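# Move glass beaker from door-side rack to window bench

## Task

Lift the beaker from the drying rack on the shelved bench by the door and set it upright, open end on top, on the work top of the shelved bench by the window. It fails if the beaker reaches the floor, if it drops more than a few centimetres or is knocked hard (glass breaks), or if the robot tips over or is left leaning. At the end the beaker must stand by itself, with the grippers open and the robot backed away from it.

## Robot and tools

Robot: the LinearBot, an omnidirectional base with a column about 1.75 m high. A carriage rides the column (lift_m, 0 to 1 m) and carries two identical six-joint arms (left and right), each ending in a two-finger gripper. Arm bases sit about 0.57 m + lift_m above the floor, and the carriage extends about 0.15 m below them. A hand reaches about 0.78 m from its shoulder but only about 0.38 m below its arm base. A hand is roughly 0.16 m long and 0.1 m wide (0.14 m when open). Parked arm joints 1 to 6: 0, 0.05, 0.05, 1.45, 0, 0; parked, the robot is about 0.95 m wide and 0.7 m long. Wheel motors are weak (2 N m), so pushes against things trigger contact_stop easily. Loose objects may occasionally get nudged by outside forces.

Cameras: carriage_camera (fixed, facing forward, tilted about 20 degrees down), left_wrist_camera and right_wrist_camera (looking beyond the fingertips). Calibration (K, distortion, T_world_to_cam) is given per camera in the base frame and has small errors; wrist camera poses inherit joint reading errors too.

Frames: base frame has its origin on the floor below the base centre, x forward, y left, z up. left_hand and right_hand are reported in it as the midpoint between the finger pads, with quat_wxyz rotating base axes into hand axes (hand z along the fingers, fingers open along hand y; a hand pointing straight up with joints 1, 5, 6 at 0 reads 1,0,0,0). The odometry frame is the base frame at scene start; base_odometry counts wheel turns only, so slip looks like travel. Heading is left-positive, -3.142 to 3.142.

Tools:
- execute_actions(actions, cameras): actions is a list holding one action or nothing (empty just reports state and images). An action has "base", "joints" or both, starting together. "base" holds exactly one relative move from the base's last reported position: translate_m (metres, forward positive, -2 to 2), strafe_m (metres, left positive, -2 to 2) or rotate_rad (radians, counter-clockwise positive, -6.3 to 6.3). "joints" is one dictionary keyed by joint name, each value an absolute target: lift_m (m, 0 to 1); per arm, left_/right_joint1_rad (-2.617 to 3.054, yaw about vertical, 0 ahead, positive left), joint2_rad (0 to 3.141, shoulder: 0 upper arm back and level, 1.57 vertical, 3.14 forward and level), joint3_rad (0 to 3.141, elbow: 0 folded, 3.14 straight), joint4_rad (-1.57 to 1.57, wrist pitch, positive lifts fingertips), joint5_rad (-1.57 to 1.57, wrist yaw, positive swings fingertips RIGHT), joint6_rad (-2.094 to 2.094, roll about the finger axis, positive clockwise viewed from the forearm), gripper_m (0 to 0.093 m pad gap). Done tolerances: lift 0.004, joints 1, 5, 6 0.02, joints 2, 3 0.055, joint 4 0.04, gripper 0.004. Arm joints move up to 1.8 rad/s (1 to 3) and 2.7 rad/s (4 to 6); any action is capped at 15 s. Omitted joints or base may keep pushing toward earlier targets. Unknown keys or out-of-range numbers reject the whole call with no motion. cameras lists which images to return (null or "all" for every one, [] for none). Once a result reports a stop, later motion calls in the same reply are skipped.
- wait(seconds 0 to 10): no new command; returns state and images.
- zoom_image(camera, region [x0,y0,x1,y1] pixels, at most 504 by 504) magnifies the latest full image.
- read_manual(section "licences"): licence text only.
- finished_scene(scene): ends the scene irreversibly and reports success; call it only once the beaker rests on its own.

Result lines: base_status and joint_status tell how each commanded motion ended. "done" for the base means the wheels turned the commanded amount, slip included; millimetre moves may stop short yet say done. "off_target": stopped away from target, possibly still pushing (a gripper holding something usually shows this). "contact_stop" or "time_out": target dropped, holding in place. "joint command not followed" with a cause line: a self-collision check blocked that arm's targets (gripper still obeyed); named joints read "not_followed" and may be retried on later actions. To untangle, move only the blocked arm away first, then the other in a separate call. on_its_own describes uncommanded behaviour; "held at" is the held target, not the actual position. motor_effort gives percent of max per motor (bracket = peak), with sizeable fixed and random errors; lift effort grows with load, and a steadily falling lift effort while lowering means the hand or load is resting on something. drive_wheels larger at rest than after free driving means the base is pressing on something. "ARM HIT" means an arm struck the robot hard. MOTOR HOT warns from 75 °C; OVER-TEMPERATURE FAULT at 90 °C halts that arm for 10 s (joints show limit_stop_at_motor_heat; resend targets), and at 100 °C the arm goes limp and drops what it holds. Stretched arms and held loads heat quickly, even during thinking.

Cautions: base contact stops react late; an arm bump may let the base roll on about 0.3 m. After being blocked, back off about 0.2 m along the way you came (or turn back), repeat if still pressed, then retry. The base can slip under a table edge until the column hits; reversing into such an edge can topple the robot. Arms have no contact stop and snap to target once freed. Hand readings drift at long reach and sag 10 to 17 cm under 1 kg. Tipping risk rises with a high carriage, extended arms, loads, pulling or sudden stops; leaning shows only in images. Never let the arms collide or press on each other. Lower the beaker gently, release, then retreat.

Each tool is called after "Request:" by a JSON object that holds its "method" and its "body", one argument or row to a line.

## Session

Request:
{"method": "execute_actions", "body": {
  "actions": []
}}

Scene clock: 0.00 s.
base_odometry: x=+0.000 y=+0.000 heading=+0.000 (m, m, rad; odometry frame)
base_status: not commanded
joint_positions: lift_m=+0.302 left_joint1_rad=-0.014 left_joint2_rad=+0.037 left_joint3_rad=+0.045 left_joint4_rad=+1.434 left_joint5_rad=+0.019 left_joint6_rad=+0.024 left_gripper_m=+0.095 right_joint1_rad=+0.014 right_joint2_rad=+0.016 right_joint3_rad=+0.029 right_joint4_rad=+1.465 right_joint5_rad=+0.025 right_joint6_rad=+0.000 right_gripper_m=+0.095
joint_status: not commanded
motor_effort: lift_m=+22 drive_wheels=+2 (%)
left_hand: x=+0.2993 y=+0.3244 z=+1.2738 quat_wxyz=(+0.998, +0.011, +0.064, +0.004) (m; base frame)
right_hand: x=+0.2900 y=-0.3322 z=+1.2704 quat_wxyz=(+0.999, +0.012, +0.046, +0.006) (m; base frame)
pictures: carriage_camera, left_wrist_camera, right_wrist_camera
Images, in order (width x height): carriage_camera 504x504, left_wrist_camera 504x504, right_wrist_camera 504x504.

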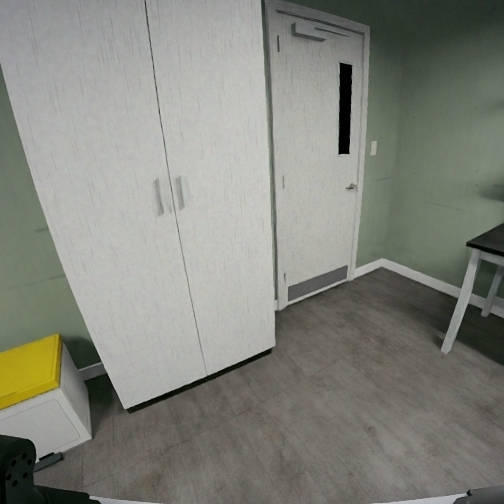

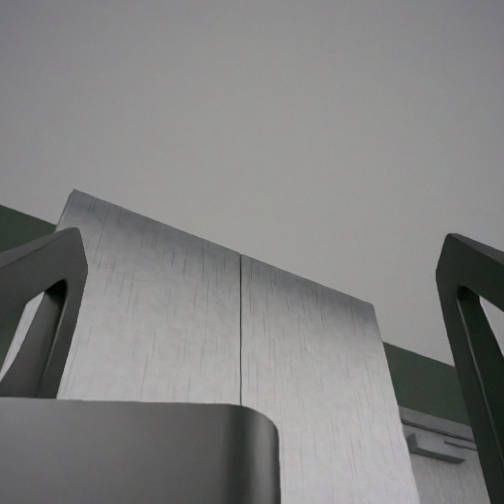

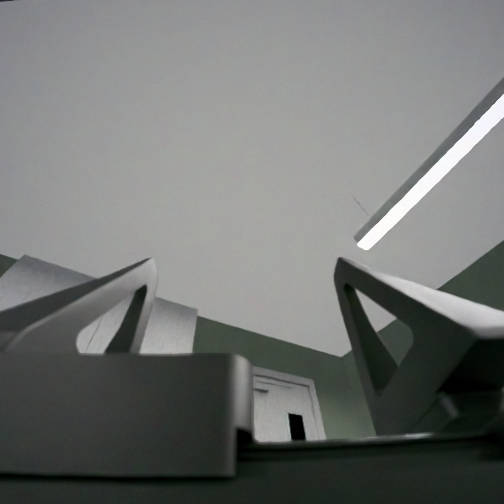

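Request:
{"method": "execute_actions", "body": {
  "actions": [
    {"base":{"rotate_rad":-1.1}}
  ],
  "cameras": ["carriage_camera"]
}}

Scene clock: 4.37 s.
base_odometry: x=+0.000 y=+0.000 heading=-1.098 (m, m, rad; odometry frame)
base_status: done
joint_positions: lift_m=+0.302 left_joint1_rad=-0.014 left_joint2_rad=+0.037 left_joint3_rad=+0.045 left_joint4_rad=+1.434 left_joint5_rad=+0.019 left_joint6_rad=+0.024 left_gripper_m=+0.095 right_joint1_rad=+0.014 right_joint2_rad=+0.016 right_joint3_rad=+0.029 right_joint4_rad=+1.465 right_joint5_rad=+0.025 right_joint6_rad=+0.000 right_gripper_m=+0.095
joint_status: not commanded
motor_effort: lift_m=+22(23) drive_wheels=+19(42) (%)
left_hand: x=+0.2993 y=+0.3244 z=+1.2738 quat_wxyz=(+0.998, +0.011, +0.064, +0.004) (m; base frame)
right_hand: x=+0.2900 y=-0.3322 z=+1.2704 quat_wxyz=(+0.999, +0.012, +0.046, +0.006) (m; base frame)
pictures: carriage_camera
Images, in order (width x height): carriage_camera 504x504.

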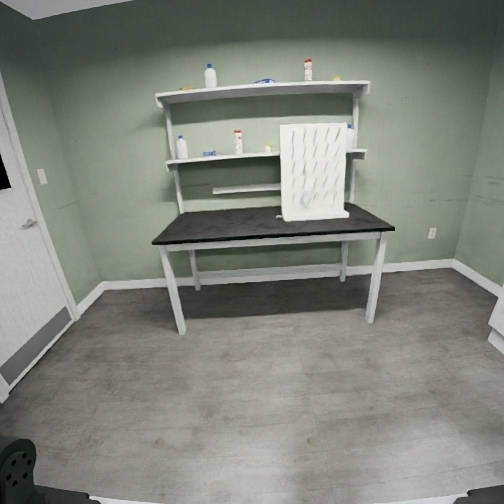

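Request:
{"method": "execute_actions", "body": {
  "actions": [
    {"base":{"translate_m":1.0}}
  ],
  "cameras": ["carriage_camera"]
}}

Request:
{"method": "zoom_image", "body": {
  "camera": "carriage_camera",
  "region": [200, 50, 500, 300]
}}

Scene clock: 10.70 s.
base_odometry: x=+0.454 y=-0.891 heading=-1.100 (m, m, rad; odometry frame)
base_status: done
joint_positions: lift_m=+0.302 left_joint1_rad=-0.014 left_joint2_rad=+0.037 left_joint3_rad=+0.045 left_joint4_rad=+1.434 left_joint5_rad=+0.019 left_joint6_rad=+0.024 left_gripper_m=+0.095 right_joint1_rad=+0.014 right_joint2_rad=+0.016 right_joint3_rad=+0.029 right_joint4_rad=+1.465 right_joint5_rad=+0.025 right_joint6_rad=+0.000 right_gripper_m=+0.095
joint_status: not commanded
motor_effort: lift_m=+22(22) drive_wheels=-13(49) (%)
left_hand: x=+0.2992 y=+0.3244 z=+1.2738 quat_wxyz=(+0.998, +0.011, +0.064, +0.004) (m; base frame)
right_hand: x=+0.2900 y=-0.3322 z=+1.2704 quat_wxyz=(+0.999, +0.012, +0.046, +0.006) (m; base frame)
pictures: carriage_camera
Images, in order (width x height): carriage_camera 504x504.

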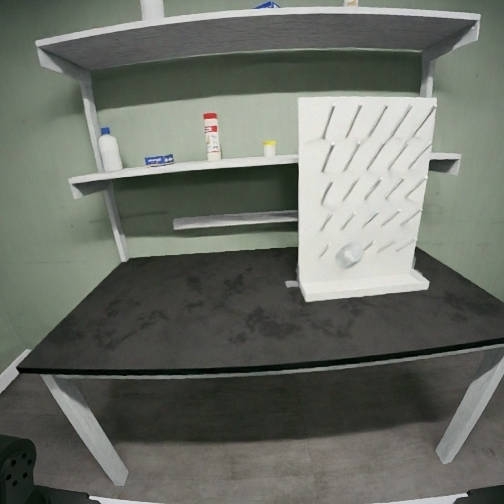

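Region (200, 50, 500, 300) of carriage_camera's 504x504 image, scaled by 1.680, with more detail than that image has.

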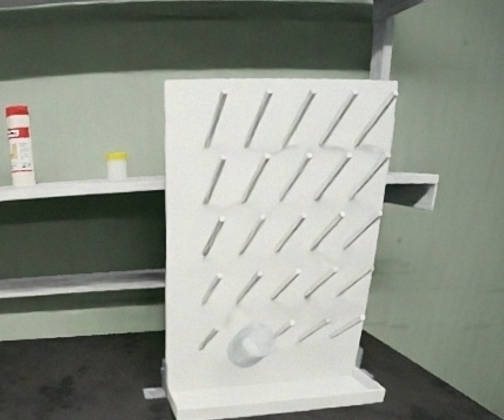

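Request:
{"method": "execute_actions", "body": {
  "actions": [
    {"base":{"strafe_m":-0.35},"joints":{"lift_m":0.15,"left_joint2_rad":2.2,"left_joint3_rad":2.2,"left_joint4_rad":0,"left_joint5_rad":1.5,"left_joint6_rad":-0.8}}
  ]
}}

Scene clock: 29.33 s.
base_odometry: x=+0.142 y=-1.051 heading=-1.099 (m, m, rad; odometry frame)
base_status: done
joint_positions: lift_m=+0.150 left_joint1_rad=-0.014 left_joint2_rad=+2.205 left_joint3_rad=+2.170 left_joint4_rad=-0.002 left_joint5_rad=+1.491 left_joint6_rad=-0.793 left_gripper_m=+0.095 right_joint1_rad=+0.014 right_joint2_rad=+0.016 right_joint3_rad=+0.029 right_joint4_rad=+1.465 right_joint5_rad=+0.025 right_joint6_rad=+0.000 right_gripper_m=+0.095
joint_status: all done
motor_effort: lift_m=+21(22) drive_wheels=-6(36) (%)
left_hand: x=+0.7757 y=+0.1497 z=+1.0668 quat_wxyz=(+0.277, +0.234, +0.668, -0.649) (m; base frame)
right_hand: x=+0.2900 y=-0.3322 z=+1.1186 quat_wxyz=(+0.999, +0.012, +0.046, +0.006) (m; base frame)
pictures: carriage_camera, left_wrist_camera, right_wrist_camera
camera_calibration (this result's frames):
carriage_camera: T_world_to_cam=[[0.0275995, -0.997061, -0.0714668, 0.0659377], [-0.399013, 0.0545628, -0.91532, 1.08794], [0.91653, 0.0537785, -0.396335, 0.284271], [0, 0, 0, 1]] pos_world=[0.171739, -0.00890465, 1.11319]
left_wrist_camera: T_world_to_cam=[[-0.661937, -0.0601532, 0.747142, -0.273605], [-0.644005, 0.555667, -0.525825, 0.980573], [-0.383532, -0.829226, -0.406555, 0.978397], [0, 0, 0, 1]] pos_world=[0.825632, 0.249982, 1.1178]
right_wrist_camera: T_world_to_cam=[[-0.0202819, -0.998428, -0.0522574, -0.275867], [0.794723, 0.0156143, -0.606771, 0.467439], [0.606633, -0.0538367, 0.793157, -0.957632], [0, 0, 0, 1]] pos_world=[0.203851, -0.334288, 1.02877]
Images, in order (width x height): carriage_camera 504x504, left_wrist_camera 504x504, right_wrist_camera 504x504.

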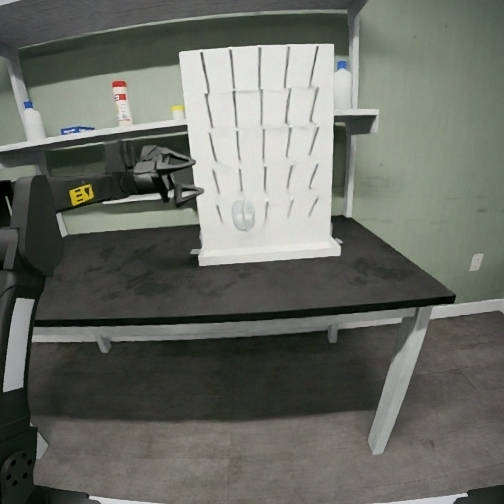

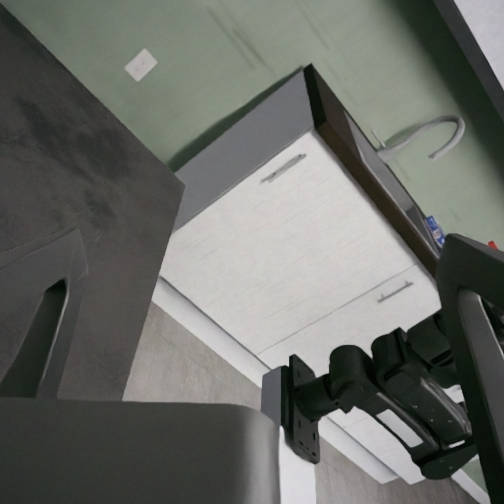

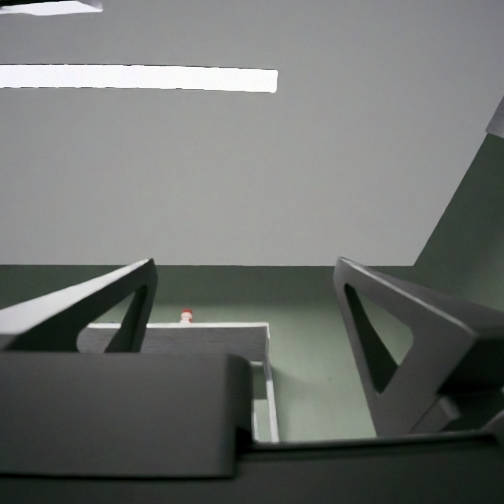

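Request:
{"method": "execute_actions", "body": {
  "actions": [
    {"base":{"translate_m":0.24},"joints":{"lift_m":0.02,"left_joint6_rad":0.8}}
  ],
  "cameras": ["carriage_camera","left_wrist_camera"]
}}

Scene clock: 35.53 s.
base_odometry: x=+0.250 y=-1.263 heading=-1.099 (m, m, rad; odometry frame)
base_status: done
joint_positions: lift_m=+0.020 left_joint1_rad=-0.009 left_joint2_rad=+2.011 left_joint3_rad=+2.129 left_joint4_rad=-0.552 left_joint5_rad=+1.567 left_joint6_rad=-0.068 left_gripper_m=+0.094 right_joint1_rad=+0.014 right_joint2_rad=+0.016 right_joint3_rad=+0.029 right_joint4_rad=+1.464 right_joint5_rad=+0.025 right_joint6_rad=+0.000 right_gripper_m=+0.095
joint_status: left_joint6_rad not_followed (moved +0.725 of +1.593); the others done
motor_effort: lift_m=+24(24) drive_wheels=+51(70) (%)
left_hand: x=+0.7020 y=+0.1525 z=+0.9719 quat_wxyz=(+0.358, +0.362, +0.608, -0.609) (m; base frame)
right_hand: x=+0.2904 y=-0.3321 z=+0.9883 quat_wxyz=(+0.999, +0.012, +0.047, +0.006) (m; base frame)
pictures: carriage_camera, left_wrist_camera
joint command not followed: on one or more control steps a check withheld the commanded joint targets of the left arm, and it was not sent them on those steps. On the call's last step the targets were still withheld.
cause: the commanded joint targets would bring two parts of the arm too close to each other (its wrist (the part past joint 4) and its wrist camera, with left_joint5_rad and left_joint6_rad between them); next, command targets that bring no two parts of the arm closer together.
camera_calibration (this result's frames):
carriage_camera: T_world_to_cam=[[0.0275995, -0.997061, -0.0714668, 0.0566316], [-0.399013, 0.0545628, -0.91532, 0.968748], [0.91653, 0.0537785, -0.396335, 0.232662], [0, 0, 0, 1]] pos_world=[0.171739, -0.00890465, 0.982974]
left_wrist_camera: T_world_to_cam=[[-0.869975, -0.0102538, 0.492988, 0.134076], [-0.400304, 0.59847, -0.693967, 0.867478], [-0.287923, -0.80108, -0.524759, 0.95739], [0, 0, 0, 1]] pos_world=[0.739552, 0.249162, 1.0383]
Images, in order (width x height): carriage_camera 504x504, left_wrist_camera 504x504.

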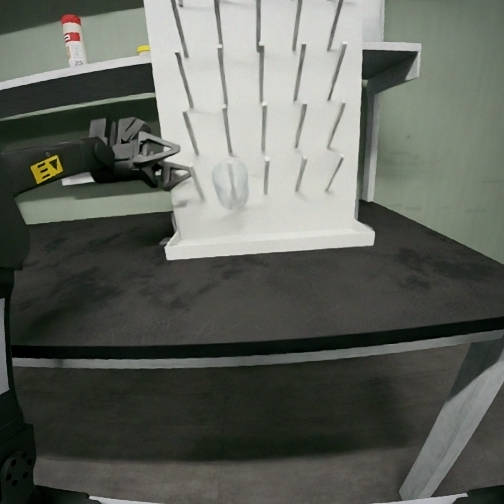

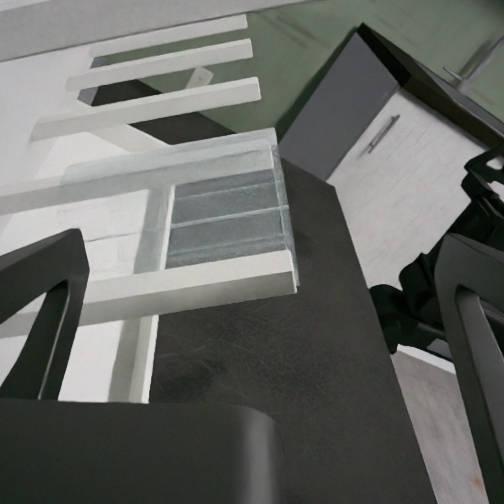

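Request:
{"method": "execute_actions", "body": {
  "actions": [
    {"base":{"translate_m":-0.08},"joints":{"left_joint2_rad":2.2,"left_joint3_rad":2.2,"left_joint4_rad":-0.1,"left_joint5_rad":1.5,"left_joint6_rad":-2.08}}
  ],
  "cameras": ["carriage_camera","left_wrist_camera"]
}}

Scene clock: 42.87 s.
base_odometry: x=+0.214 y=-1.192 heading=-1.098 (m, m, rad; odometry frame)
base_status: done
joint_positions: lift_m=+0.020 left_joint1_rad=-0.008 left_joint2_rad=+2.188 left_joint3_rad=+2.173 left_joint4_rad=-0.115 left_joint5_rad=+1.508 left_joint6_rad=-2.074 left_gripper_m=+0.095 right_joint1_rad=+0.014 right_joint2_rad=+0.016 right_joint3_rad=+0.029 right_joint4_rad=+1.462 right_joint5_rad=+0.025 right_joint6_rad=+0.000 right_gripper_m=+0.095
joint_status: all done
motor_effort: lift_m=+23(23) drive_wheels=+6(32) (%)
left_hand: x=+0.7682 y=+0.1524 z=+0.9367 quat_wxyz=(-0.201, -0.239, +0.669, -0.675) (m; base frame)
right_hand: x=+0.2906 y=-0.3321 z=+0.9883 quat_wxyz=(+0.999, +0.012, +0.048, +0.006) (m; base frame)
pictures: carriage_camera, left_wrist_camera
joint command not followed: on one or more control steps a check withheld the commanded joint targets of the left arm, and it was not sent them on those steps.
cause: the commanded joint targets would bring two parts of the arm too close to each other (its wrist (the part past joint 4) and its wrist camera, with left_joint5_rad and left_joint6_rad between them); next, command targets that bring no two parts of the arm closer together.
camera_calibration (this result's frames):
carriage_camera: T_world_to_cam=[[0.0275995, -0.997061, -0.0714668, 0.0566316], [-0.399013, 0.0545628, -0.91532, 0.968749], [0.91653, 0.0537785, -0.396335, 0.232662], [0, 0, 0, 1]] pos_world=[0.171739, -0.00890465, 0.982975]
left_wrist_camera: T_world_to_cam=[[0.60244, 0.0115126, 0.798082, -1.21114], [-0.667062, 0.556323, 0.495513, -0.0332638], [-0.438286, -0.830886, 0.34283, 0.265306], [0, 0, 0, 1]] pos_world=[0.823732, 0.252888, 0.89212]
Images, in order (width x height): carriage_camera 504x504, left_wrist_camera 504x504.

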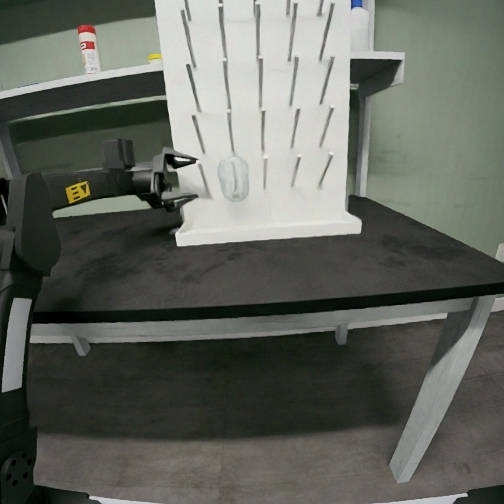

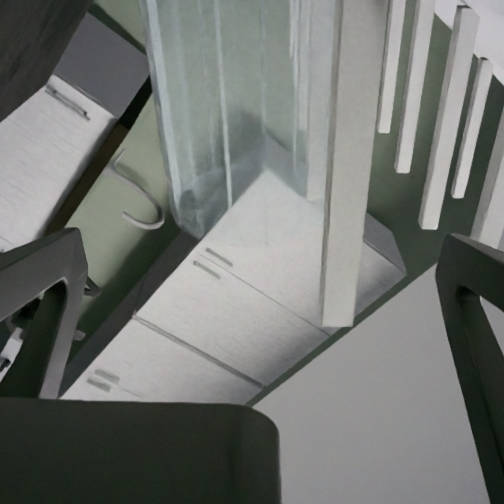

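Request:
{"method": "execute_actions", "body": {
  "actions": [
    {"base":{"strafe_m":-0.1}}
  ],
  "cameras": ["carriage_camera","left_wrist_camera"]
}}

Request:
{"method": "zoom_image", "body": {
  "camera": "carriage_camera",
  "region": [100, 100, 350, 260]
}}

Scene clock: 48.17 s.
base_odometry: x=+0.127 y=-1.237 heading=-1.097 (m, m, rad; odometry frame)
base_status: strafe_m contact_stop (by the wheels' count: -0.097 of -0.100)
joint_positions: lift_m=+0.020 left_joint1_rad=+0.061 left_joint2_rad=+2.177 left_joint3_rad=+2.173 left_joint4_rad=-0.158 left_joint5_rad=+1.466 left_joint6_rad=-2.110 left_gripper_m=+0.095 right_joint1_rad=+0.014 right_joint2_rad=+0.016 right_joint3_rad=+0.029 right_joint4_rad=+1.462 right_joint5_rad=+0.025 right_joint6_rad=+0.000 right_gripper_m=+0.095
joint_status: not commanded
motor_effort: lift_m=+23(24) drive_wheels=+8(36) (%)
left_hand: x=+0.7829 y=+0.1885 z=+0.9372 quat_wxyz=(-0.186, -0.299, +0.647, -0.676) (m; base frame)
right_hand: x=+0.2906 y=-0.3321 z=+0.9883 quat_wxyz=(+0.999, +0.012, +0.048, +0.006) (m; base frame)
pictures: carriage_camera, left_wrist_camera
camera_calibration (this result's frames):
carriage_camera: T_world_to_cam=[[0.0275995, -0.997061, -0.0714668, 0.0566316], [-0.399013, 0.0545628, -0.91532, 0.968748], [0.91653, 0.0537785, -0.396335, 0.232662], [0, 0, 0, 1]] pos_world=[0.171739, -0.00890465, 0.982975]
left_wrist_camera: T_world_to_cam=[[0.650657, 0.0805707, 0.755085, -1.23129], [-0.68935, 0.479728, 0.542824, -0.0562392], [-0.3185, -0.87371, 0.36768, 0.192492], [0, 0, 0, 1]] pos_world=[0.82369, 0.294368, 0.889484]
Images, in order (width x height): carriage_camera 504x504, left_wrist_camera 504x504.

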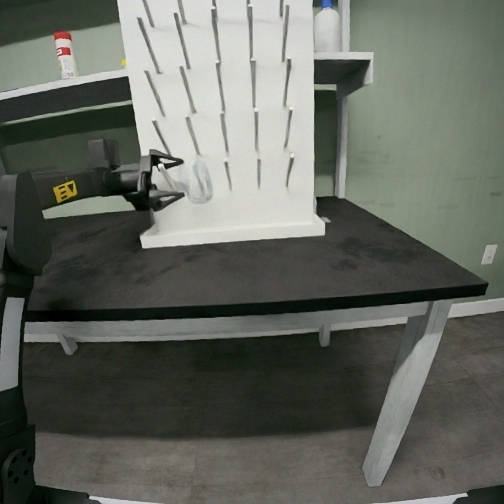

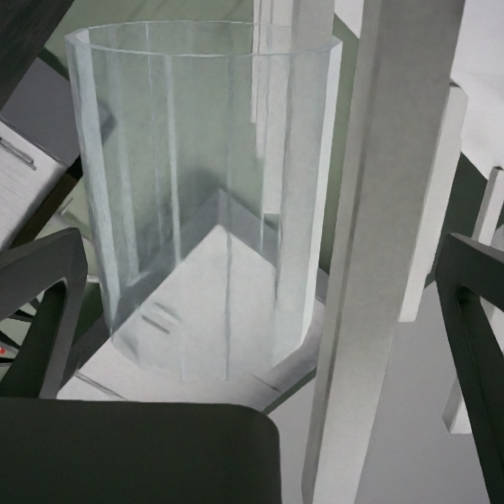

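Region (100, 100, 350, 260) of carriage_camera's 504x504 image, scaled by 2.016, with more detail than that image has; it fills the top 323 rows of this view, and the rest is white.

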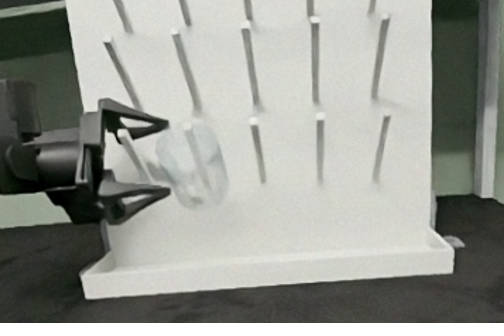

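Request:
{"method": "execute_actions", "body": {
  "actions": [
    {"base":{"strafe_m":0.12},"joints":{"left_joint1_rad":0}}
  ],
  "cameras": []
}}

Request:
{"method": "execute_actions", "body": {
  "actions": [
    {"joints":{"left_joint4_rad":1.5,"left_joint6_rad":-0.55}}
  ],
  "cameras": ["carriage_camera","left_wrist_camera"]
}}

Scene clock: 53.40 s.
base_odometry: x=+0.234 y=-1.183 heading=-1.097 (m, m, rad; odometry frame)
base_status: done
joint_positions: lift_m=+0.020 left_joint1_rad=+0.000 left_joint2_rad=+2.189 left_joint3_rad=+2.173 left_joint4_rad=-0.119 left_joint5_rad=+1.493 left_joint6_rad=-2.089 left_gripper_m=+0.095 right_joint1_rad=+0.014 right_joint2_rad=+0.016 right_joint3_rad=+0.029 right_joint4_rad=+1.462 right_joint5_rad=+0.025 right_joint6_rad=+0.000 right_gripper_m=+0.095
joint_status: all done
motor_effort: lift_m=+24(23) drive_wheels=-9(29) (%)
left_hand: x=+0.7726 y=+0.1570 z=+0.9353 quat_wxyz=(-0.200, -0.254, +0.664, -0.674) (m; base frame)
right_hand: x=+0.2906 y=-0.3321 z=+0.9883 quat_wxyz=(+0.999, +0.012, +0.048, +0.006) (m; base frame)
pictures: none
No camera images: the call's "cameras" was empty. Leave "cameras" out to get every camera's image.

Scene clock: 55.13 s.
base_odometry: x=+0.234 y=-1.183 heading=-1.097 (m, m, rad; odometry frame)
base_status: not commanded
joint_positions: lift_m=+0.020 left_joint1_rad=+0.000 left_joint2_rad=+2.189 left_joint3_rad=+2.173 left_joint4_rad=+1.492 left_joint5_rad=+1.494 left_joint6_rad=-0.557 left_gripper_m=+0.095 right_joint1_rad=+0.014 right_joint2_rad=+0.016 right_joint3_rad=+0.029 right_joint4_rad=+1.462 right_joint5_rad=+0.025 right_joint6_rad=+0.000 right_gripper_m=+0.095
joint_status: all done
motor_effort: lift_m=+23(23) drive_wheels=-8(8) (%)
left_hand: x=+0.6945 y=+0.1570 z=+1.0339 quat_wxyz=(+0.696, +0.643, +0.220, -0.233) (m; base frame)
right_hand: x=+0.2906 y=-0.3321 z=+0.9883 quat_wxyz=(+0.999, +0.012, +0.048, +0.006) (m; base frame)
pictures: carriage_camera, left_wrist_camera
camera_calibration (this result's frames):
carriage_camera: T_world_to_cam=[[0.0275995, -0.997061, -0.0714668, 0.0566316], [-0.399013, 0.0545628, -0.91532, 0.968749], [0.91653, 0.0537785, -0.396335, 0.232662], [0, 0, 0, 1]] pos_world=[0.171739, -0.00890465, 0.982975]
left_wrist_camera: T_world_to_cam=[[-0.617248, -0.0791047, -0.782782, 1.25134], [0.622259, 0.559754, -0.547238, 0.0490141], [0.481454, -0.824874, -0.296283, 0.224548], [0, 0, 0, 1]] pos_world=[0.63378, 0.256775, 1.07288]
Images, in order (width x height): carriage_camera 504x504, left_wrist_camera 504x504.

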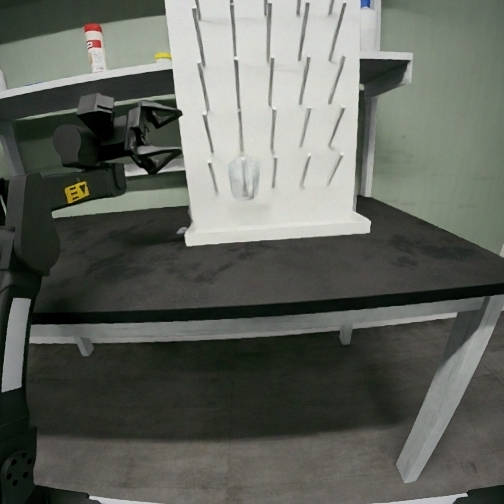

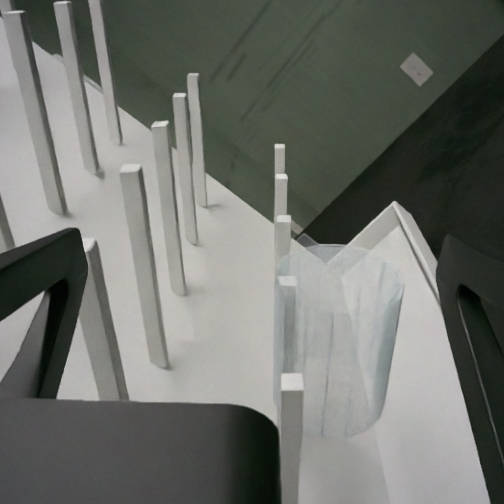

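Request:
{"method": "execute_actions", "body": {
  "actions": [
    {"base":{"translate_m":0.07},"joints":{"left_joint3_rad":1.9,"left_joint6_rad":-0.25}}
  ],
  "cameras": ["carriage_camera","left_wrist_camera"]
}}

Scene clock: 59.50 s.
base_odometry: x=+0.267 y=-1.245 heading=-1.096 (m, m, rad; odometry frame)
base_status: done
joint_positions: lift_m=+0.020 left_joint1_rad=+0.000 left_joint2_rad=+2.201 left_joint3_rad=+1.915 left_joint4_rad=+1.498 left_joint5_rad=+1.498 left_joint6_rad=-0.257 left_gripper_m=+0.095 right_joint1_rad=+0.014 right_joint2_rad=+0.016 right_joint3_rad=+0.029 right_joint4_rad=+1.463 right_joint5_rad=+0.025 right_joint6_rad=+0.000 right_gripper_m=+0.095
joint_status: all done
motor_effort: lift_m=+23(23) drive_wheels=-9(34) (%)
left_hand: x=+0.7251 y=+0.1569 z=+0.9587 quat_wxyz=(+0.699, +0.648, +0.216, -0.213) (m; base frame)
right_hand: x=+0.2905 y=-0.3321 z=+0.9883 quat_wxyz=(+0.999, +0.012, +0.047, +0.006) (m; base frame)
pictures: carriage_camera, left_wrist_camera
camera_calibration (this result's frames):
carriage_camera: T_world_to_cam=[[0.0275995, -0.997061, -0.0714668, 0.0566317], [-0.399013, 0.0545628, -0.91532, 0.968749], [0.91653, 0.0537785, -0.396335, 0.232662], [0, 0, 0, 1]] pos_world=[0.171739, -0.00890465, 0.982975]
left_wrist_camera: T_world_to_cam=[[-0.58774, -0.0844271, -0.804632, 1.21173], [0.629125, 0.577621, -0.52015, -0.0449216], [0.508687, -0.811927, -0.286376, 0.156214], [0, 0, 0, 1]] pos_world=[0.66098, 0.255085, 0.996368]
Images, in order (width x height): carriage_camera 504x504, left_wrist_camera 504x504.

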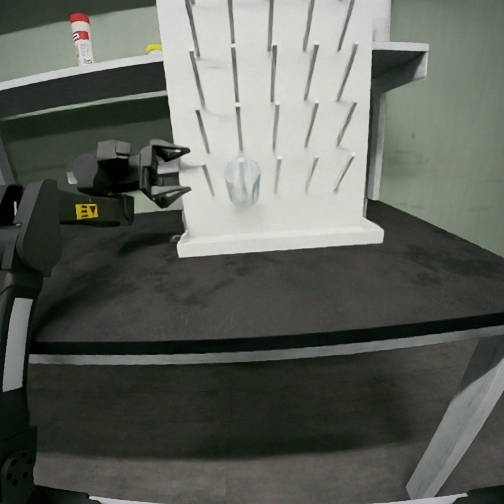

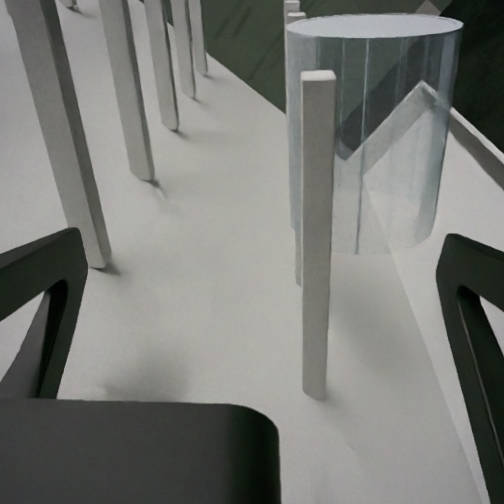

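Need ~3 cm back-down.

Request:
{"method": "execute_actions", "body": {
  "actions": [
    {"base":{"translate_m":-0.03},"joints":{"lift_m":0.0}}
  ],
  "cameras": []
}}

Request:
{"method": "execute_actions", "body": {
  "actions": [
    {"base":{"strafe_m":-0.13}}
  ],
  "cameras": ["carriage_camera","left_wrist_camera"]
}}

Scene clock: 63.27 s.
base_odometry: x=+0.253 y=-1.218 heading=-1.097 (m, m, rad; odometry frame)
base_status: done
joint_positions: lift_m=+0.002 left_joint1_rad=+0.001 left_joint2_rad=+2.210 left_joint3_rad=+1.915 left_joint4_rad=+1.497 left_joint5_rad=+1.500 left_joint6_rad=-0.257 left_gripper_m=+0.095 right_joint1_rad=+0.014 right_joint2_rad=+0.016 right_joint3_rad=+0.029 right_joint4_rad=+1.462 right_joint5_rad=+0.025 right_joint6_rad=+0.000 right_gripper_m=+0.095
joint_status: all done
joint sent to its limit — the command would take lift_m past its lower limit, so that joint was sent only as far as its limit.
motor_effort: lift_m=+22(22) drive_wheels=+7(36) (%)
left_hand: x=+0.7277 y=+0.1571 z=+0.9365 quat_wxyz=(+0.698, +0.647, +0.219, -0.216) (m; base frame)
right_hand: x=+0.2908 y=-0.3321 z=+0.9704 quat_wxyz=(+0.999, +0.012, +0.048, +0.006) (m; base frame)
pictures: none
No camera images: the call's "cameras" was empty. Leave "cameras" out to get every camera's image.

Scene clock: 65.00 s.
base_odometry: x=+0.137 y=-1.278 heading=-1.097 (m, m, rad; odometry frame)
base_status: done
joint_positions: lift_m=+0.002 left_joint1_rad=+0.038 left_joint2_rad=+2.210 left_joint3_rad=+1.915 left_joint4_rad=+1.511 left_joint5_rad=+1.500 left_joint6_rad=-0.251 left_gripper_m=+0.095 right_joint1_rad=+0.014 right_joint2_rad=+0.016 right_joint3_rad=+0.029 right_joint4_rad=+1.462 right_joint5_rad=+0.025 right_joint6_rad=+0.000 right_gripper_m=+0.095
joint_status: not commanded
motor_effort: lift_m=+22(22) drive_wheels=+5(38) (%)
left_hand: x=+0.7325 y=+0.1742 z=+0.9369 quat_wxyz=(+0.703, +0.645, +0.224, -0.196) (m; base frame)
right_hand: x=+0.2907 y=-0.3322 z=+0.9704 quat_wxyz=(+0.999, +0.012, +0.048, +0.006) (m; base frame)
pictures: carriage_camera, left_wrist_camera
camera_calibration (this result's frames):
carriage_camera: T_world_to_cam=[[0.0275995, -0.997061, -0.0714668, 0.0553567], [-0.399013, 0.0545628, -0.91532, 0.952419], [0.91653, 0.0537785, -0.396335, 0.225592], [0, 0, 0, 1]] pos_world=[0.171739, -0.00890465, 0.965135]
left_wrist_camera: T_world_to_cam=[[-0.575984, -0.103941, -0.810826, 1.20059], [0.612592, 0.601878, -0.512322, -0.070369], [0.54127, -0.791795, -0.282999, 0.129663], [0, 0, 0, 1]] pos_world=[0.664446, 0.26981, 0.974111]
Images, in order (width x height): carriage_camera 504x504, left_wrist_camera 504x504.

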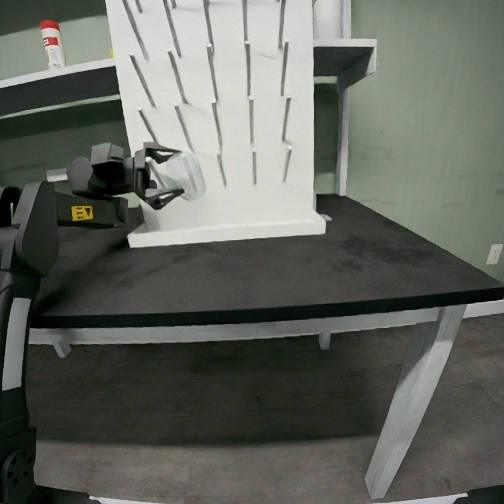

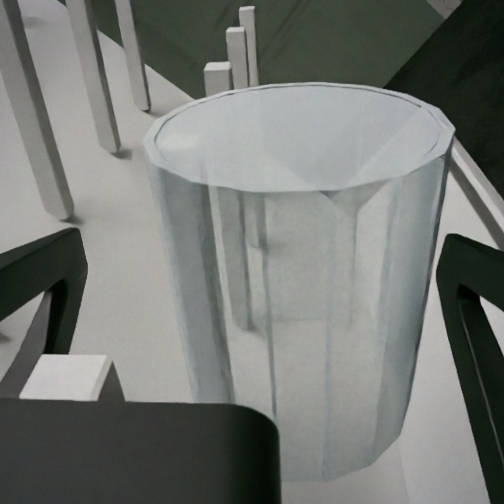

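Close, then slide off along the axis.

Request:
{"method": "execute_actions", "body": {
  "actions": [
    {"joints":{"left_gripper_m":0.03,"left_joint1_rad":0.04}}
  ],
  "cameras": []
}}

Request:
{"method": "execute_actions", "body": {
  "actions": [
    {"base":{"translate_m":-0.14},"joints":{"lift_m":0.1}}
  ],
  "cameras": ["carriage_camera","left_wrist_camera"]
}}

Scene clock: 69.37 s.
base_odometry: x=+0.137 y=-1.278 heading=-1.097 (m, m, rad; odometry frame)
base_status: not commanded
joint_positions: lift_m=+0.002 left_joint1_rad=+0.041 left_joint2_rad=+2.210 left_joint3_rad=+1.915 left_joint4_rad=+1.509 left_joint5_rad=+1.504 left_joint6_rad=-0.252 left_gripper_m=+0.067 right_joint1_rad=+0.014 right_joint2_rad=+0.016 right_joint3_rad=+0.029 right_joint4_rad=+1.462 right_joint5_rad=+0.025 right_joint6_rad=+0.000 right_gripper_m=+0.095
joint_status: left_gripper_m off_target (ended at +0.067, target +0.030); the others done
motor_effort: lift_m=+22(21) drive_wheels=+5(6) (%)
left_hand: x=+0.7330 y=+0.1756 z=+0.9362 quat_wxyz=(+0.702, +0.646, +0.227, -0.197) (m; base frame)
right_hand: x=+0.2907 y=-0.3322 z=+0.9704 quat_wxyz=(+0.999, +0.012, +0.048, +0.006) (m; base frame)
pictures: none
No camera images: the call's "cameras" was empty. Leave "cameras" out to get every camera's image.

Scene clock: 70.30 s.
base_odometry: x=+0.128 y=-1.259 heading=-1.096 (m, m, rad; odometry frame)
base_status: translate_m contact_stop (by the wheels' count: -0.021 of -0.140)
joint_positions: lift_m=+0.100 left_joint1_rad=+0.044 left_joint2_rad=+2.238 left_joint3_rad=+1.859 left_joint4_rad=+1.504 left_joint5_rad=+1.565 left_joint6_rad=-0.243 left_gripper_m=+0.067 right_joint1_rad=+0.014 right_joint2_rad=+0.016 right_joint3_rad=+0.029 right_joint4_rad=+1.463 right_joint5_rad=+0.025 right_joint6_rad=+0.000 right_gripper_m=+0.095
joint_status: all done
motor_effort: lift_m=+25(29) drive_wheels=-3(31) (%)
left_hand: x=+0.7396 y=+0.1771 z=+0.9961 quat_wxyz=(+0.673, +0.658, +0.254, -0.224) (m; base frame)
right_hand: x=+0.2905 y=-0.3321 z=+1.0681 quat_wxyz=(+0.999, +0.012, +0.047, +0.006) (m; base frame)
pictures: carriage_camera, left_wrist_camera
camera_calibration (this result's frames):
carriage_camera: T_world_to_cam=[[0.0275995, -0.997061, -0.0714668, 0.0623355], [-0.399013, 0.0545628, -0.91532, 1.0418], [0.91653, 0.0537785, -0.396335, 0.264294], [0, 0, 0, 1]] pos_world=[0.171739, -0.00890465, 1.06279]
left_wrist_camera: T_world_to_cam=[[-0.644162, -0.0481746, -0.76337, 1.24632], [0.579776, 0.620222, -0.528379, -0.00904729], [0.498914, -0.782945, -0.371593, 0.262885], [0, 0, 0, 1]] pos_world=[0.676923, 0.271477, 1.04431]
Images, in order (width x height): carriage_camera 504x504, left_wrist_camera 504x504.

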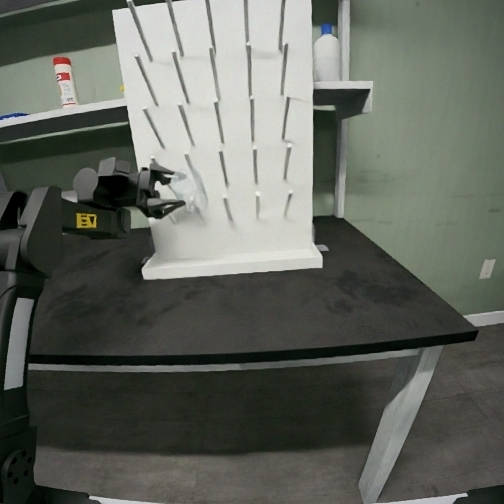

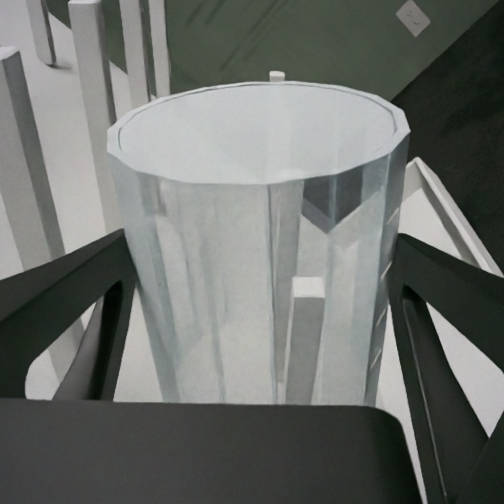

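Request:
{"method": "execute_actions", "body": {
  "actions": [
    {"base":{"translate_m":-0.25},"joints":{"left_joint2_rad":2.21}}
  ],
  "cameras": ["carriage_camera"]
}}

Scene clock: 74.50 s.
base_odometry: x=+0.013 y=-1.037 heading=-1.096 (m, m, rad; odometry frame)
base_status: done
joint_positions: lift_m=+0.100 left_joint1_rad=+0.044 left_joint2_rad=+2.238 left_joint3_rad=+1.859 left_joint4_rad=+1.501 left_joint5_rad=+1.528 left_joint6_rad=-0.243 left_gripper_m=+0.067 right_joint1_rad=+0.014 right_joint2_rad=+0.016 right_joint3_rad=+0.029 right_joint4_rad=+1.463 right_joint5_rad=+0.025 right_joint6_rad=+0.000 right_gripper_m=+0.095
joint_status: all done
motor_effort: lift_m=+25(25) drive_wheels=-5(34) (%)
left_hand: x=+0.7426 y=+0.1773 z=+1.0018 quat_wxyz=(+0.685, +0.645, +0.256, -0.223) (m; base frame)
right_hand: x=+0.2905 y=-0.3321 z=+1.0682 quat_wxyz=(+0.999, +0.012, +0.047, +0.006) (m; base frame)
pictures: carriage_camera
camera_calibration (this result's frames):
carriage_camera: T_world_to_cam=[[0.0275995, -0.997061, -0.0714668, 0.0623396], [-0.399013, 0.0545628, -0.91532, 1.04185], [0.91653, 0.0537785, -0.396335, 0.264317], [0, 0, 0, 1]] pos_world=[0.171739, -0.00890465, 1.06284]
Images, in order (width x height): carriage_camera 504x504.

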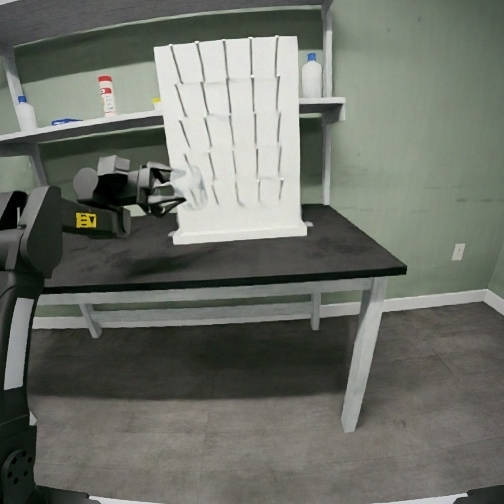

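Request:
{"method": "execute_actions", "body": {
  "actions": [
    {"base":{"translate_m":-0.3},"joints":{"lift_m":0.3,"left_joint6_rad":-2.05,"left_joint4_rad":-0.75}}
  ],
  "cameras": ["carriage_camera"]
}}

Request:
{"method": "execute_actions", "body": {
  "actions": [
    {"base":{"rotate_rad":-1.9}}
  ],
  "cameras": ["carriage_camera"]
}}

Scene clock: 81.20 s.
base_odometry: x=-0.124 y=-0.770 heading=-1.096 (m, m, rad; odometry frame)
base_status: done
joint_positions: lift_m=+0.300 left_joint1_rad=+0.043 left_joint2_rad=+2.233 left_joint3_rad=+1.866 left_joint4_rad=-0.753 left_joint5_rad=+1.488 left_joint6_rad=-2.043 left_gripper_m=+0.067 right_joint1_rad=+0.014 right_joint2_rad=+0.016 right_joint3_rad=+0.029 right_joint4_rad=+1.462 right_joint5_rad=+0.025 right_joint6_rad=+0.000 right_gripper_m=+0.095
joint_status: all done
motor_effort: lift_m=+23(29) drive_wheels=-4(40) (%)
left_hand: x=+0.7450 y=+0.1775 z=+1.0529 quat_wxyz=(-0.466, -0.543, +0.492, -0.495) (m; base frame)
right_hand: x=+0.2906 y=-0.3321 z=+1.2683 quat_wxyz=(+0.999, +0.012, +0.048, +0.006) (m; base frame)
pictures: carriage_camera
camera_calibration (this result's frames):
carriage_camera: T_world_to_cam=[[0.0275995, -0.997061, -0.0714668, 0.0766458], [-0.399013, 0.0545628, -0.91532, 1.22508], [0.91653, 0.0537785, -0.396335, 0.343655], [0, 0, 0, 1]] pos_world=[0.171739, -0.00890465, 1.26302]
Images, in order (width x height): carriage_camera 504x504.

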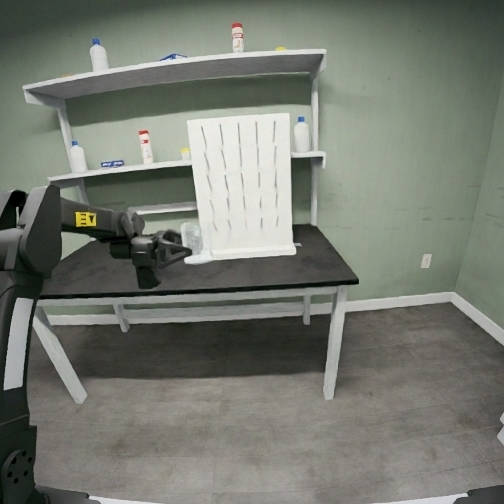

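Scene clock: 84.60 s.
base_odometry: x=-0.124 y=-0.770 heading=-2.995 (m, m, rad; odometry frame)
base_status: done
joint_positions: lift_m=+0.300 left_joint1_rad=+0.045 left_joint2_rad=+2.233 left_joint3_rad=+1.866 left_joint4_rad=-0.753 left_joint5_rad=+1.485 left_joint6_rad=-2.043 left_gripper_m=+0.067 right_joint1_rad=+0.014 right_joint2_rad=+0.016 right_joint3_rad=+0.029 right_joint4_rad=+1.462 right_joint5_rad=+0.025 right_joint6_rad=+0.000 right_gripper_m=+0.095
joint_status: not commanded
motor_effort: lift_m=+23(23) drive_wheels=+18(51) (%)
left_hand: x=+0.7454 y=+0.1781 z=+1.0524 quat_wxyz=(-0.465, -0.545, +0.492, -0.495) (m; base frame)
right_hand: x=+0.2906 y=-0.3321 z=+1.2683 quat_wxyz=(+0.999, +0.012, +0.048, +0.006) (m; base frame)
pictures: carriage_camera
camera_calibration (this result's frames):
carriage_camera: T_world_to_cam=[[0.0275995, -0.997061, -0.0714668, 0.0766458], [-0.399013, 0.0545628, -0.91532, 1.22508], [0.91653, 0.0537785, -0.396335, 0.343655], [0, 0, 0, 1]] pos_world=[0.171739, -0.00890465, 1.26302]
Images, in order (width x height): carriage_camera 504x504.

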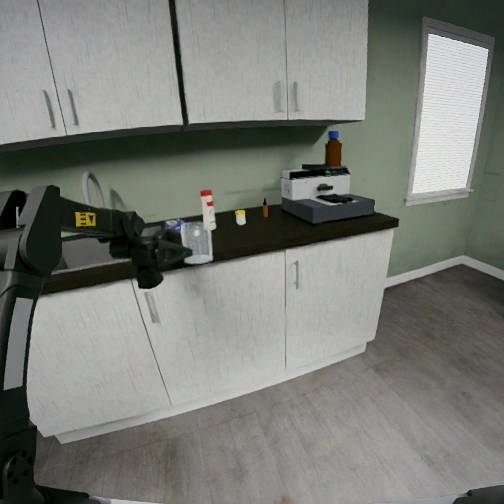

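Request:
{"method": "execute_actions", "body": {
  "actions": [
    {"base":{"rotate_rad":-1.25}}
  ],
  "cameras": ["carriage_camera"]
}}

Scene clock: 89.13 s.
base_odometry: x=-0.124 y=-0.771 heading=+2.040 (m, m, rad; odometry frame)
base_status: done
joint_positions: lift_m=+0.300 left_joint1_rad=+0.042 left_joint2_rad=+2.233 left_joint3_rad=+1.866 left_joint4_rad=-0.753 left_joint5_rad=+1.485 left_joint6_rad=-2.043 left_gripper_m=+0.067 right_joint1_rad=+0.014 right_joint2_rad=+0.016 right_joint3_rad=+0.029 right_joint4_rad=+1.462 right_joint5_rad=+0.025 right_joint6_rad=+0.000 right_gripper_m=+0.095
joint_status: not commanded
motor_effort: lift_m=+23(23) drive_wheels=+19(51) (%)
left_hand: x=+0.7450 y=+0.1769 z=+1.0524 quat_wxyz=(-0.466, -0.544, +0.493, -0.494) (m; base frame)
right_hand: x=+0.2906 y=-0.3321 z=+1.2683 quat_wxyz=(+0.999, +0.012, +0.048, +0.006) (m; base frame)
pictures: carriage_camera
camera_calibration (this result's frames):
carriage_camera: T_world_to_cam=[[0.0275995, -0.997061, -0.0714668, 0.0766458], [-0.399013, 0.0545628, -0.91532, 1.22508], [0.91653, 0.0537785, -0.396335, 0.343655], [0, 0, 0, 1]] pos_world=[0.171739, -0.00890465, 1.26302]
Images, in order (width x height): carriage_camera 504x504.

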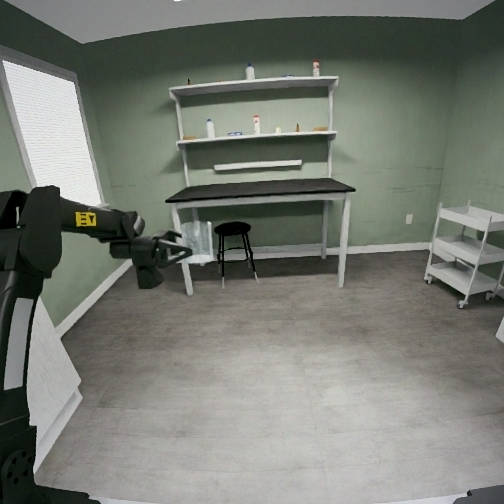

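Request:
{"method": "execute_actions", "body": {
  "actions": [
    {"base":{"translate_m":1.4},"joints":{"lift_m":0.35}}
  ],
  "cameras": ["carriage_camera"]
}}

Scene clock: 96.40 s.
base_odometry: x=-0.755 y=+0.479 heading=+2.039 (m, m, rad; odometry frame)
base_status: done
joint_positions: lift_m=+0.350 left_joint1_rad=+0.042 left_joint2_rad=+2.221 left_joint3_rad=+1.876 left_joint4_rad=-0.758 left_joint5_rad=+1.482 left_joint6_rad=-2.043 left_gripper_m=+0.067 right_joint1_rad=+0.014 right_joint2_rad=+0.016 right_joint3_rad=+0.029 right_joint4_rad=+1.463 right_joint5_rad=+0.025 right_joint6_rad=+0.000 right_gripper_m=+0.095
joint_status: all done
motor_effort: lift_m=+22(28) drive_wheels=-14(49) (%)
left_hand: x=+0.7447 y=+0.1767 z=+1.1101 quat_wxyz=(-0.461, -0.541, +0.497, -0.498) (m; base frame)
right_hand: x=+0.2905 y=-0.3321 z=+1.3184 quat_wxyz=(+0.999, +0.012, +0.047, +0.006) (m; base frame)
pictures: carriage_camera
camera_calibration (this result's frames):
carriage_camera: T_world_to_cam=[[0.0275995, -0.997061, -0.0714668, 0.0802209], [-0.399013, 0.0545628, -0.91532, 1.27087], [0.91653, 0.0537785, -0.396335, 0.363481], [0, 0, 0, 1]] pos_world=[0.171739, -0.00890465, 1.31305]
Images, in order (width x height): carriage_camera 504x504.

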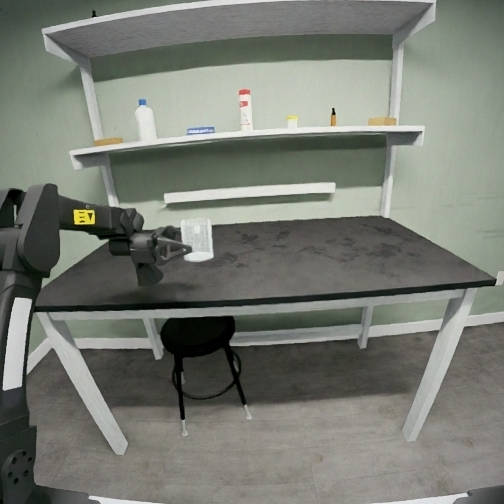

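Request:
{"method": "execute_actions", "body": {
  "actions": [
    {"base":{"translate_m":0.2}}
  ],
  "cameras": []
}}

Request:
{"method": "execute_actions", "body": {
  "actions": [
    {"joints":{"lift_m":0.24}}
  ],
  "cameras": ["carriage_camera"]
}}

Scene clock: 103.13 s.
base_odometry: x=-0.845 y=+0.658 heading=+2.037 (m, m, rad; odometry frame)
base_status: done
joint_positions: lift_m=+0.350 left_joint1_rad=+0.041 left_joint2_rad=+2.221 left_joint3_rad=+1.876 left_joint4_rad=-0.758 left_joint5_rad=+1.482 left_joint6_rad=-2.043 left_gripper_m=+0.067 right_joint1_rad=+0.014 right_joint2_rad=+0.016 right_joint3_rad=+0.029 right_joint4_rad=+1.465 right_joint5_rad=+0.025 right_joint6_rad=+0.000 right_gripper_m=+0.095
joint_status: not commanded
motor_effort: lift_m=+23(23) drive_wheels=-11(44) (%)
left_hand: x=+0.7446 y=+0.1765 z=+1.1100 quat_wxyz=(-0.461, -0.541, +0.497, -0.498) (m; base frame)
right_hand: x=+0.2899 y=-0.3322 z=+1.3184 quat_wxyz=(+0.999, +0.012, +0.046, +0.006) (m; base frame)
pictures: none
No camera images: the call's "cameras" was empty. Leave "cameras" out to get every camera's image.

Scene clock: 104.10 s.
base_odometry: x=-0.845 y=+0.658 heading=+2.037 (m, m, rad; odometry frame)
base_status: not commanded
joint_positions: lift_m=+0.240 left_joint1_rad=+0.047 left_joint2_rad=+2.183 left_joint3_rad=+1.901 left_joint4_rad=-0.742 left_joint5_rad=+1.501 left_joint6_rad=-2.049 left_gripper_m=+0.067 right_joint1_rad=+0.014 right_joint2_rad=+0.016 right_joint3_rad=+0.029 right_joint4_rad=+1.465 right_joint5_rad=+0.025 right_joint6_rad=+0.000 right_gripper_m=+0.095
joint_status: all done
motor_effort: lift_m=+20(21) drive_wheels=-8(11) (%)
left_hand: x=+0.7430 y=+0.1789 z=+1.0286 quat_wxyz=(-0.446, -0.518, +0.511, -0.521) (m; base frame)
right_hand: x=+0.2900 y=-0.3322 z=+1.2087 quat_wxyz=(+0.999, +0.012, +0.046, +0.006) (m; base frame)
pictures: carriage_camera
camera_calibration (this result's frames):
carriage_camera: T_world_to_cam=[[0.0275995, -0.997061, -0.0714668, 0.0723806], [-0.399013, 0.0545628, -0.91532, 1.17046], [0.91653, 0.0537785, -0.396335, 0.320001], [0, 0, 0, 1]] pos_world=[0.171739, -0.00890465, 1.20334]
Images, in order (width x height): carriage_camera 504x504.

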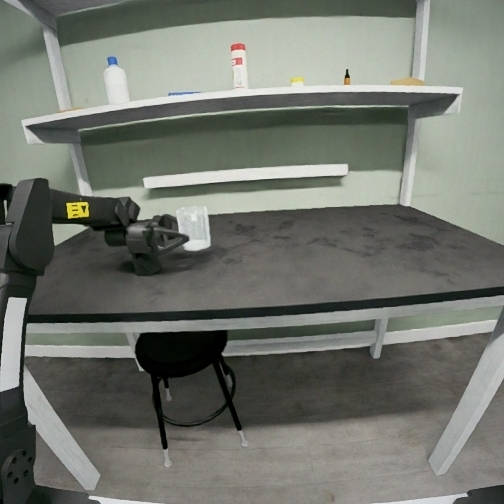

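Request:
{"method": "execute_actions", "body": {
  "actions": [
    {"joints":{"lift_m":0.3}}
  ],
  "cameras": []
}}

Request:
{"method": "execute_actions", "body": {
  "actions": [
    {"base":{"strafe_m":0.3}}
  ],
  "cameras": ["carriage_camera"]
}}

Scene clock: 108.80 s.
base_odometry: x=-0.845 y=+0.658 heading=+2.037 (m, m, rad; odometry frame)
base_status: not commanded
joint_positions: lift_m=+0.300 left_joint1_rad=+0.047 left_joint2_rad=+2.222 left_joint3_rad=+1.901 left_joint4_rad=-0.751 left_joint5_rad=+1.485 left_joint6_rad=-2.049 left_gripper_m=+0.067 right_joint1_rad=+0.014 right_joint2_rad=+0.016 right_joint3_rad=+0.029 right_joint4_rad=+1.465 right_joint5_rad=+0.025 right_joint6_rad=+0.000 right_gripper_m=+0.095
joint_status: all done
motor_effort: lift_m=+22(29) drive_wheels=-9(10) (%)
left_hand: x=+0.7484 y=+0.1793 z=+1.0680 quat_wxyz=(-0.453, -0.535, +0.501, -0.507) (m; base frame)
right_hand: x=+0.2900 y=-0.3322 z=+1.2684 quat_wxyz=(+0.999, +0.012, +0.046, +0.006) (m; base frame)
pictures: none
No camera images: the call's "cameras" was empty. Leave "cameras" out to get every camera's image.

Scene clock: 111.27 s.
base_odometry: x=-1.113 y=+0.524 heading=+2.037 (m, m, rad; odometry frame)
base_status: done
joint_positions: lift_m=+0.300 left_joint1_rad=+0.042 left_joint2_rad=+2.222 left_joint3_rad=+1.901 left_joint4_rad=-0.752 left_joint5_rad=+1.485 left_joint6_rad=-2.049 left_gripper_m=+0.067 right_joint1_rad=+0.014 right_joint2_rad=+0.016 right_joint3_rad=+0.029 right_joint4_rad=+1.465 right_joint5_rad=+0.025 right_joint6_rad=+0.000 right_gripper_m=+0.095
joint_status: not commanded
motor_effort: lift_m=+23(22) drive_wheels=-7(35) (%)
left_hand: x=+0.7475 y=+0.1768 z=+1.0680 quat_wxyz=(-0.455, -0.534, +0.502, -0.505) (m; base frame)
right_hand: x=+0.2900 y=-0.3322 z=+1.2684 quat_wxyz=(+0.999, +0.012, +0.046, +0.006) (m; base frame)
pictures: carriage_camera
camera_calibration (this result's frames):
carriage_camera: T_world_to_cam=[[0.0275995, -0.997061, -0.0714668, 0.0766486], [-0.399013, 0.0545628, -0.91532, 1.22512], [0.91653, 0.0537785, -0.396335, 0.34367], [0, 0, 0, 1]] pos_world=[0.171739, -0.00890465, 1.26306]
Images, in order (width x height): carriage_camera 504x504.

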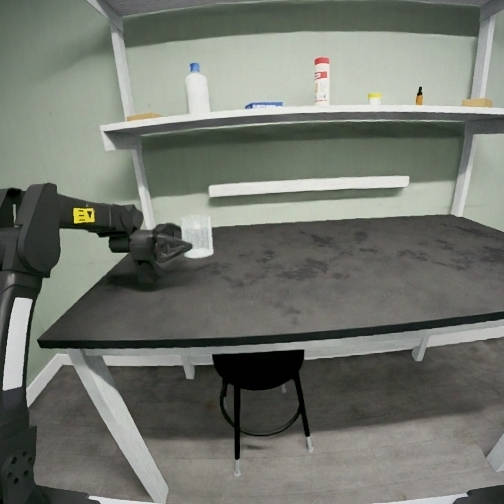

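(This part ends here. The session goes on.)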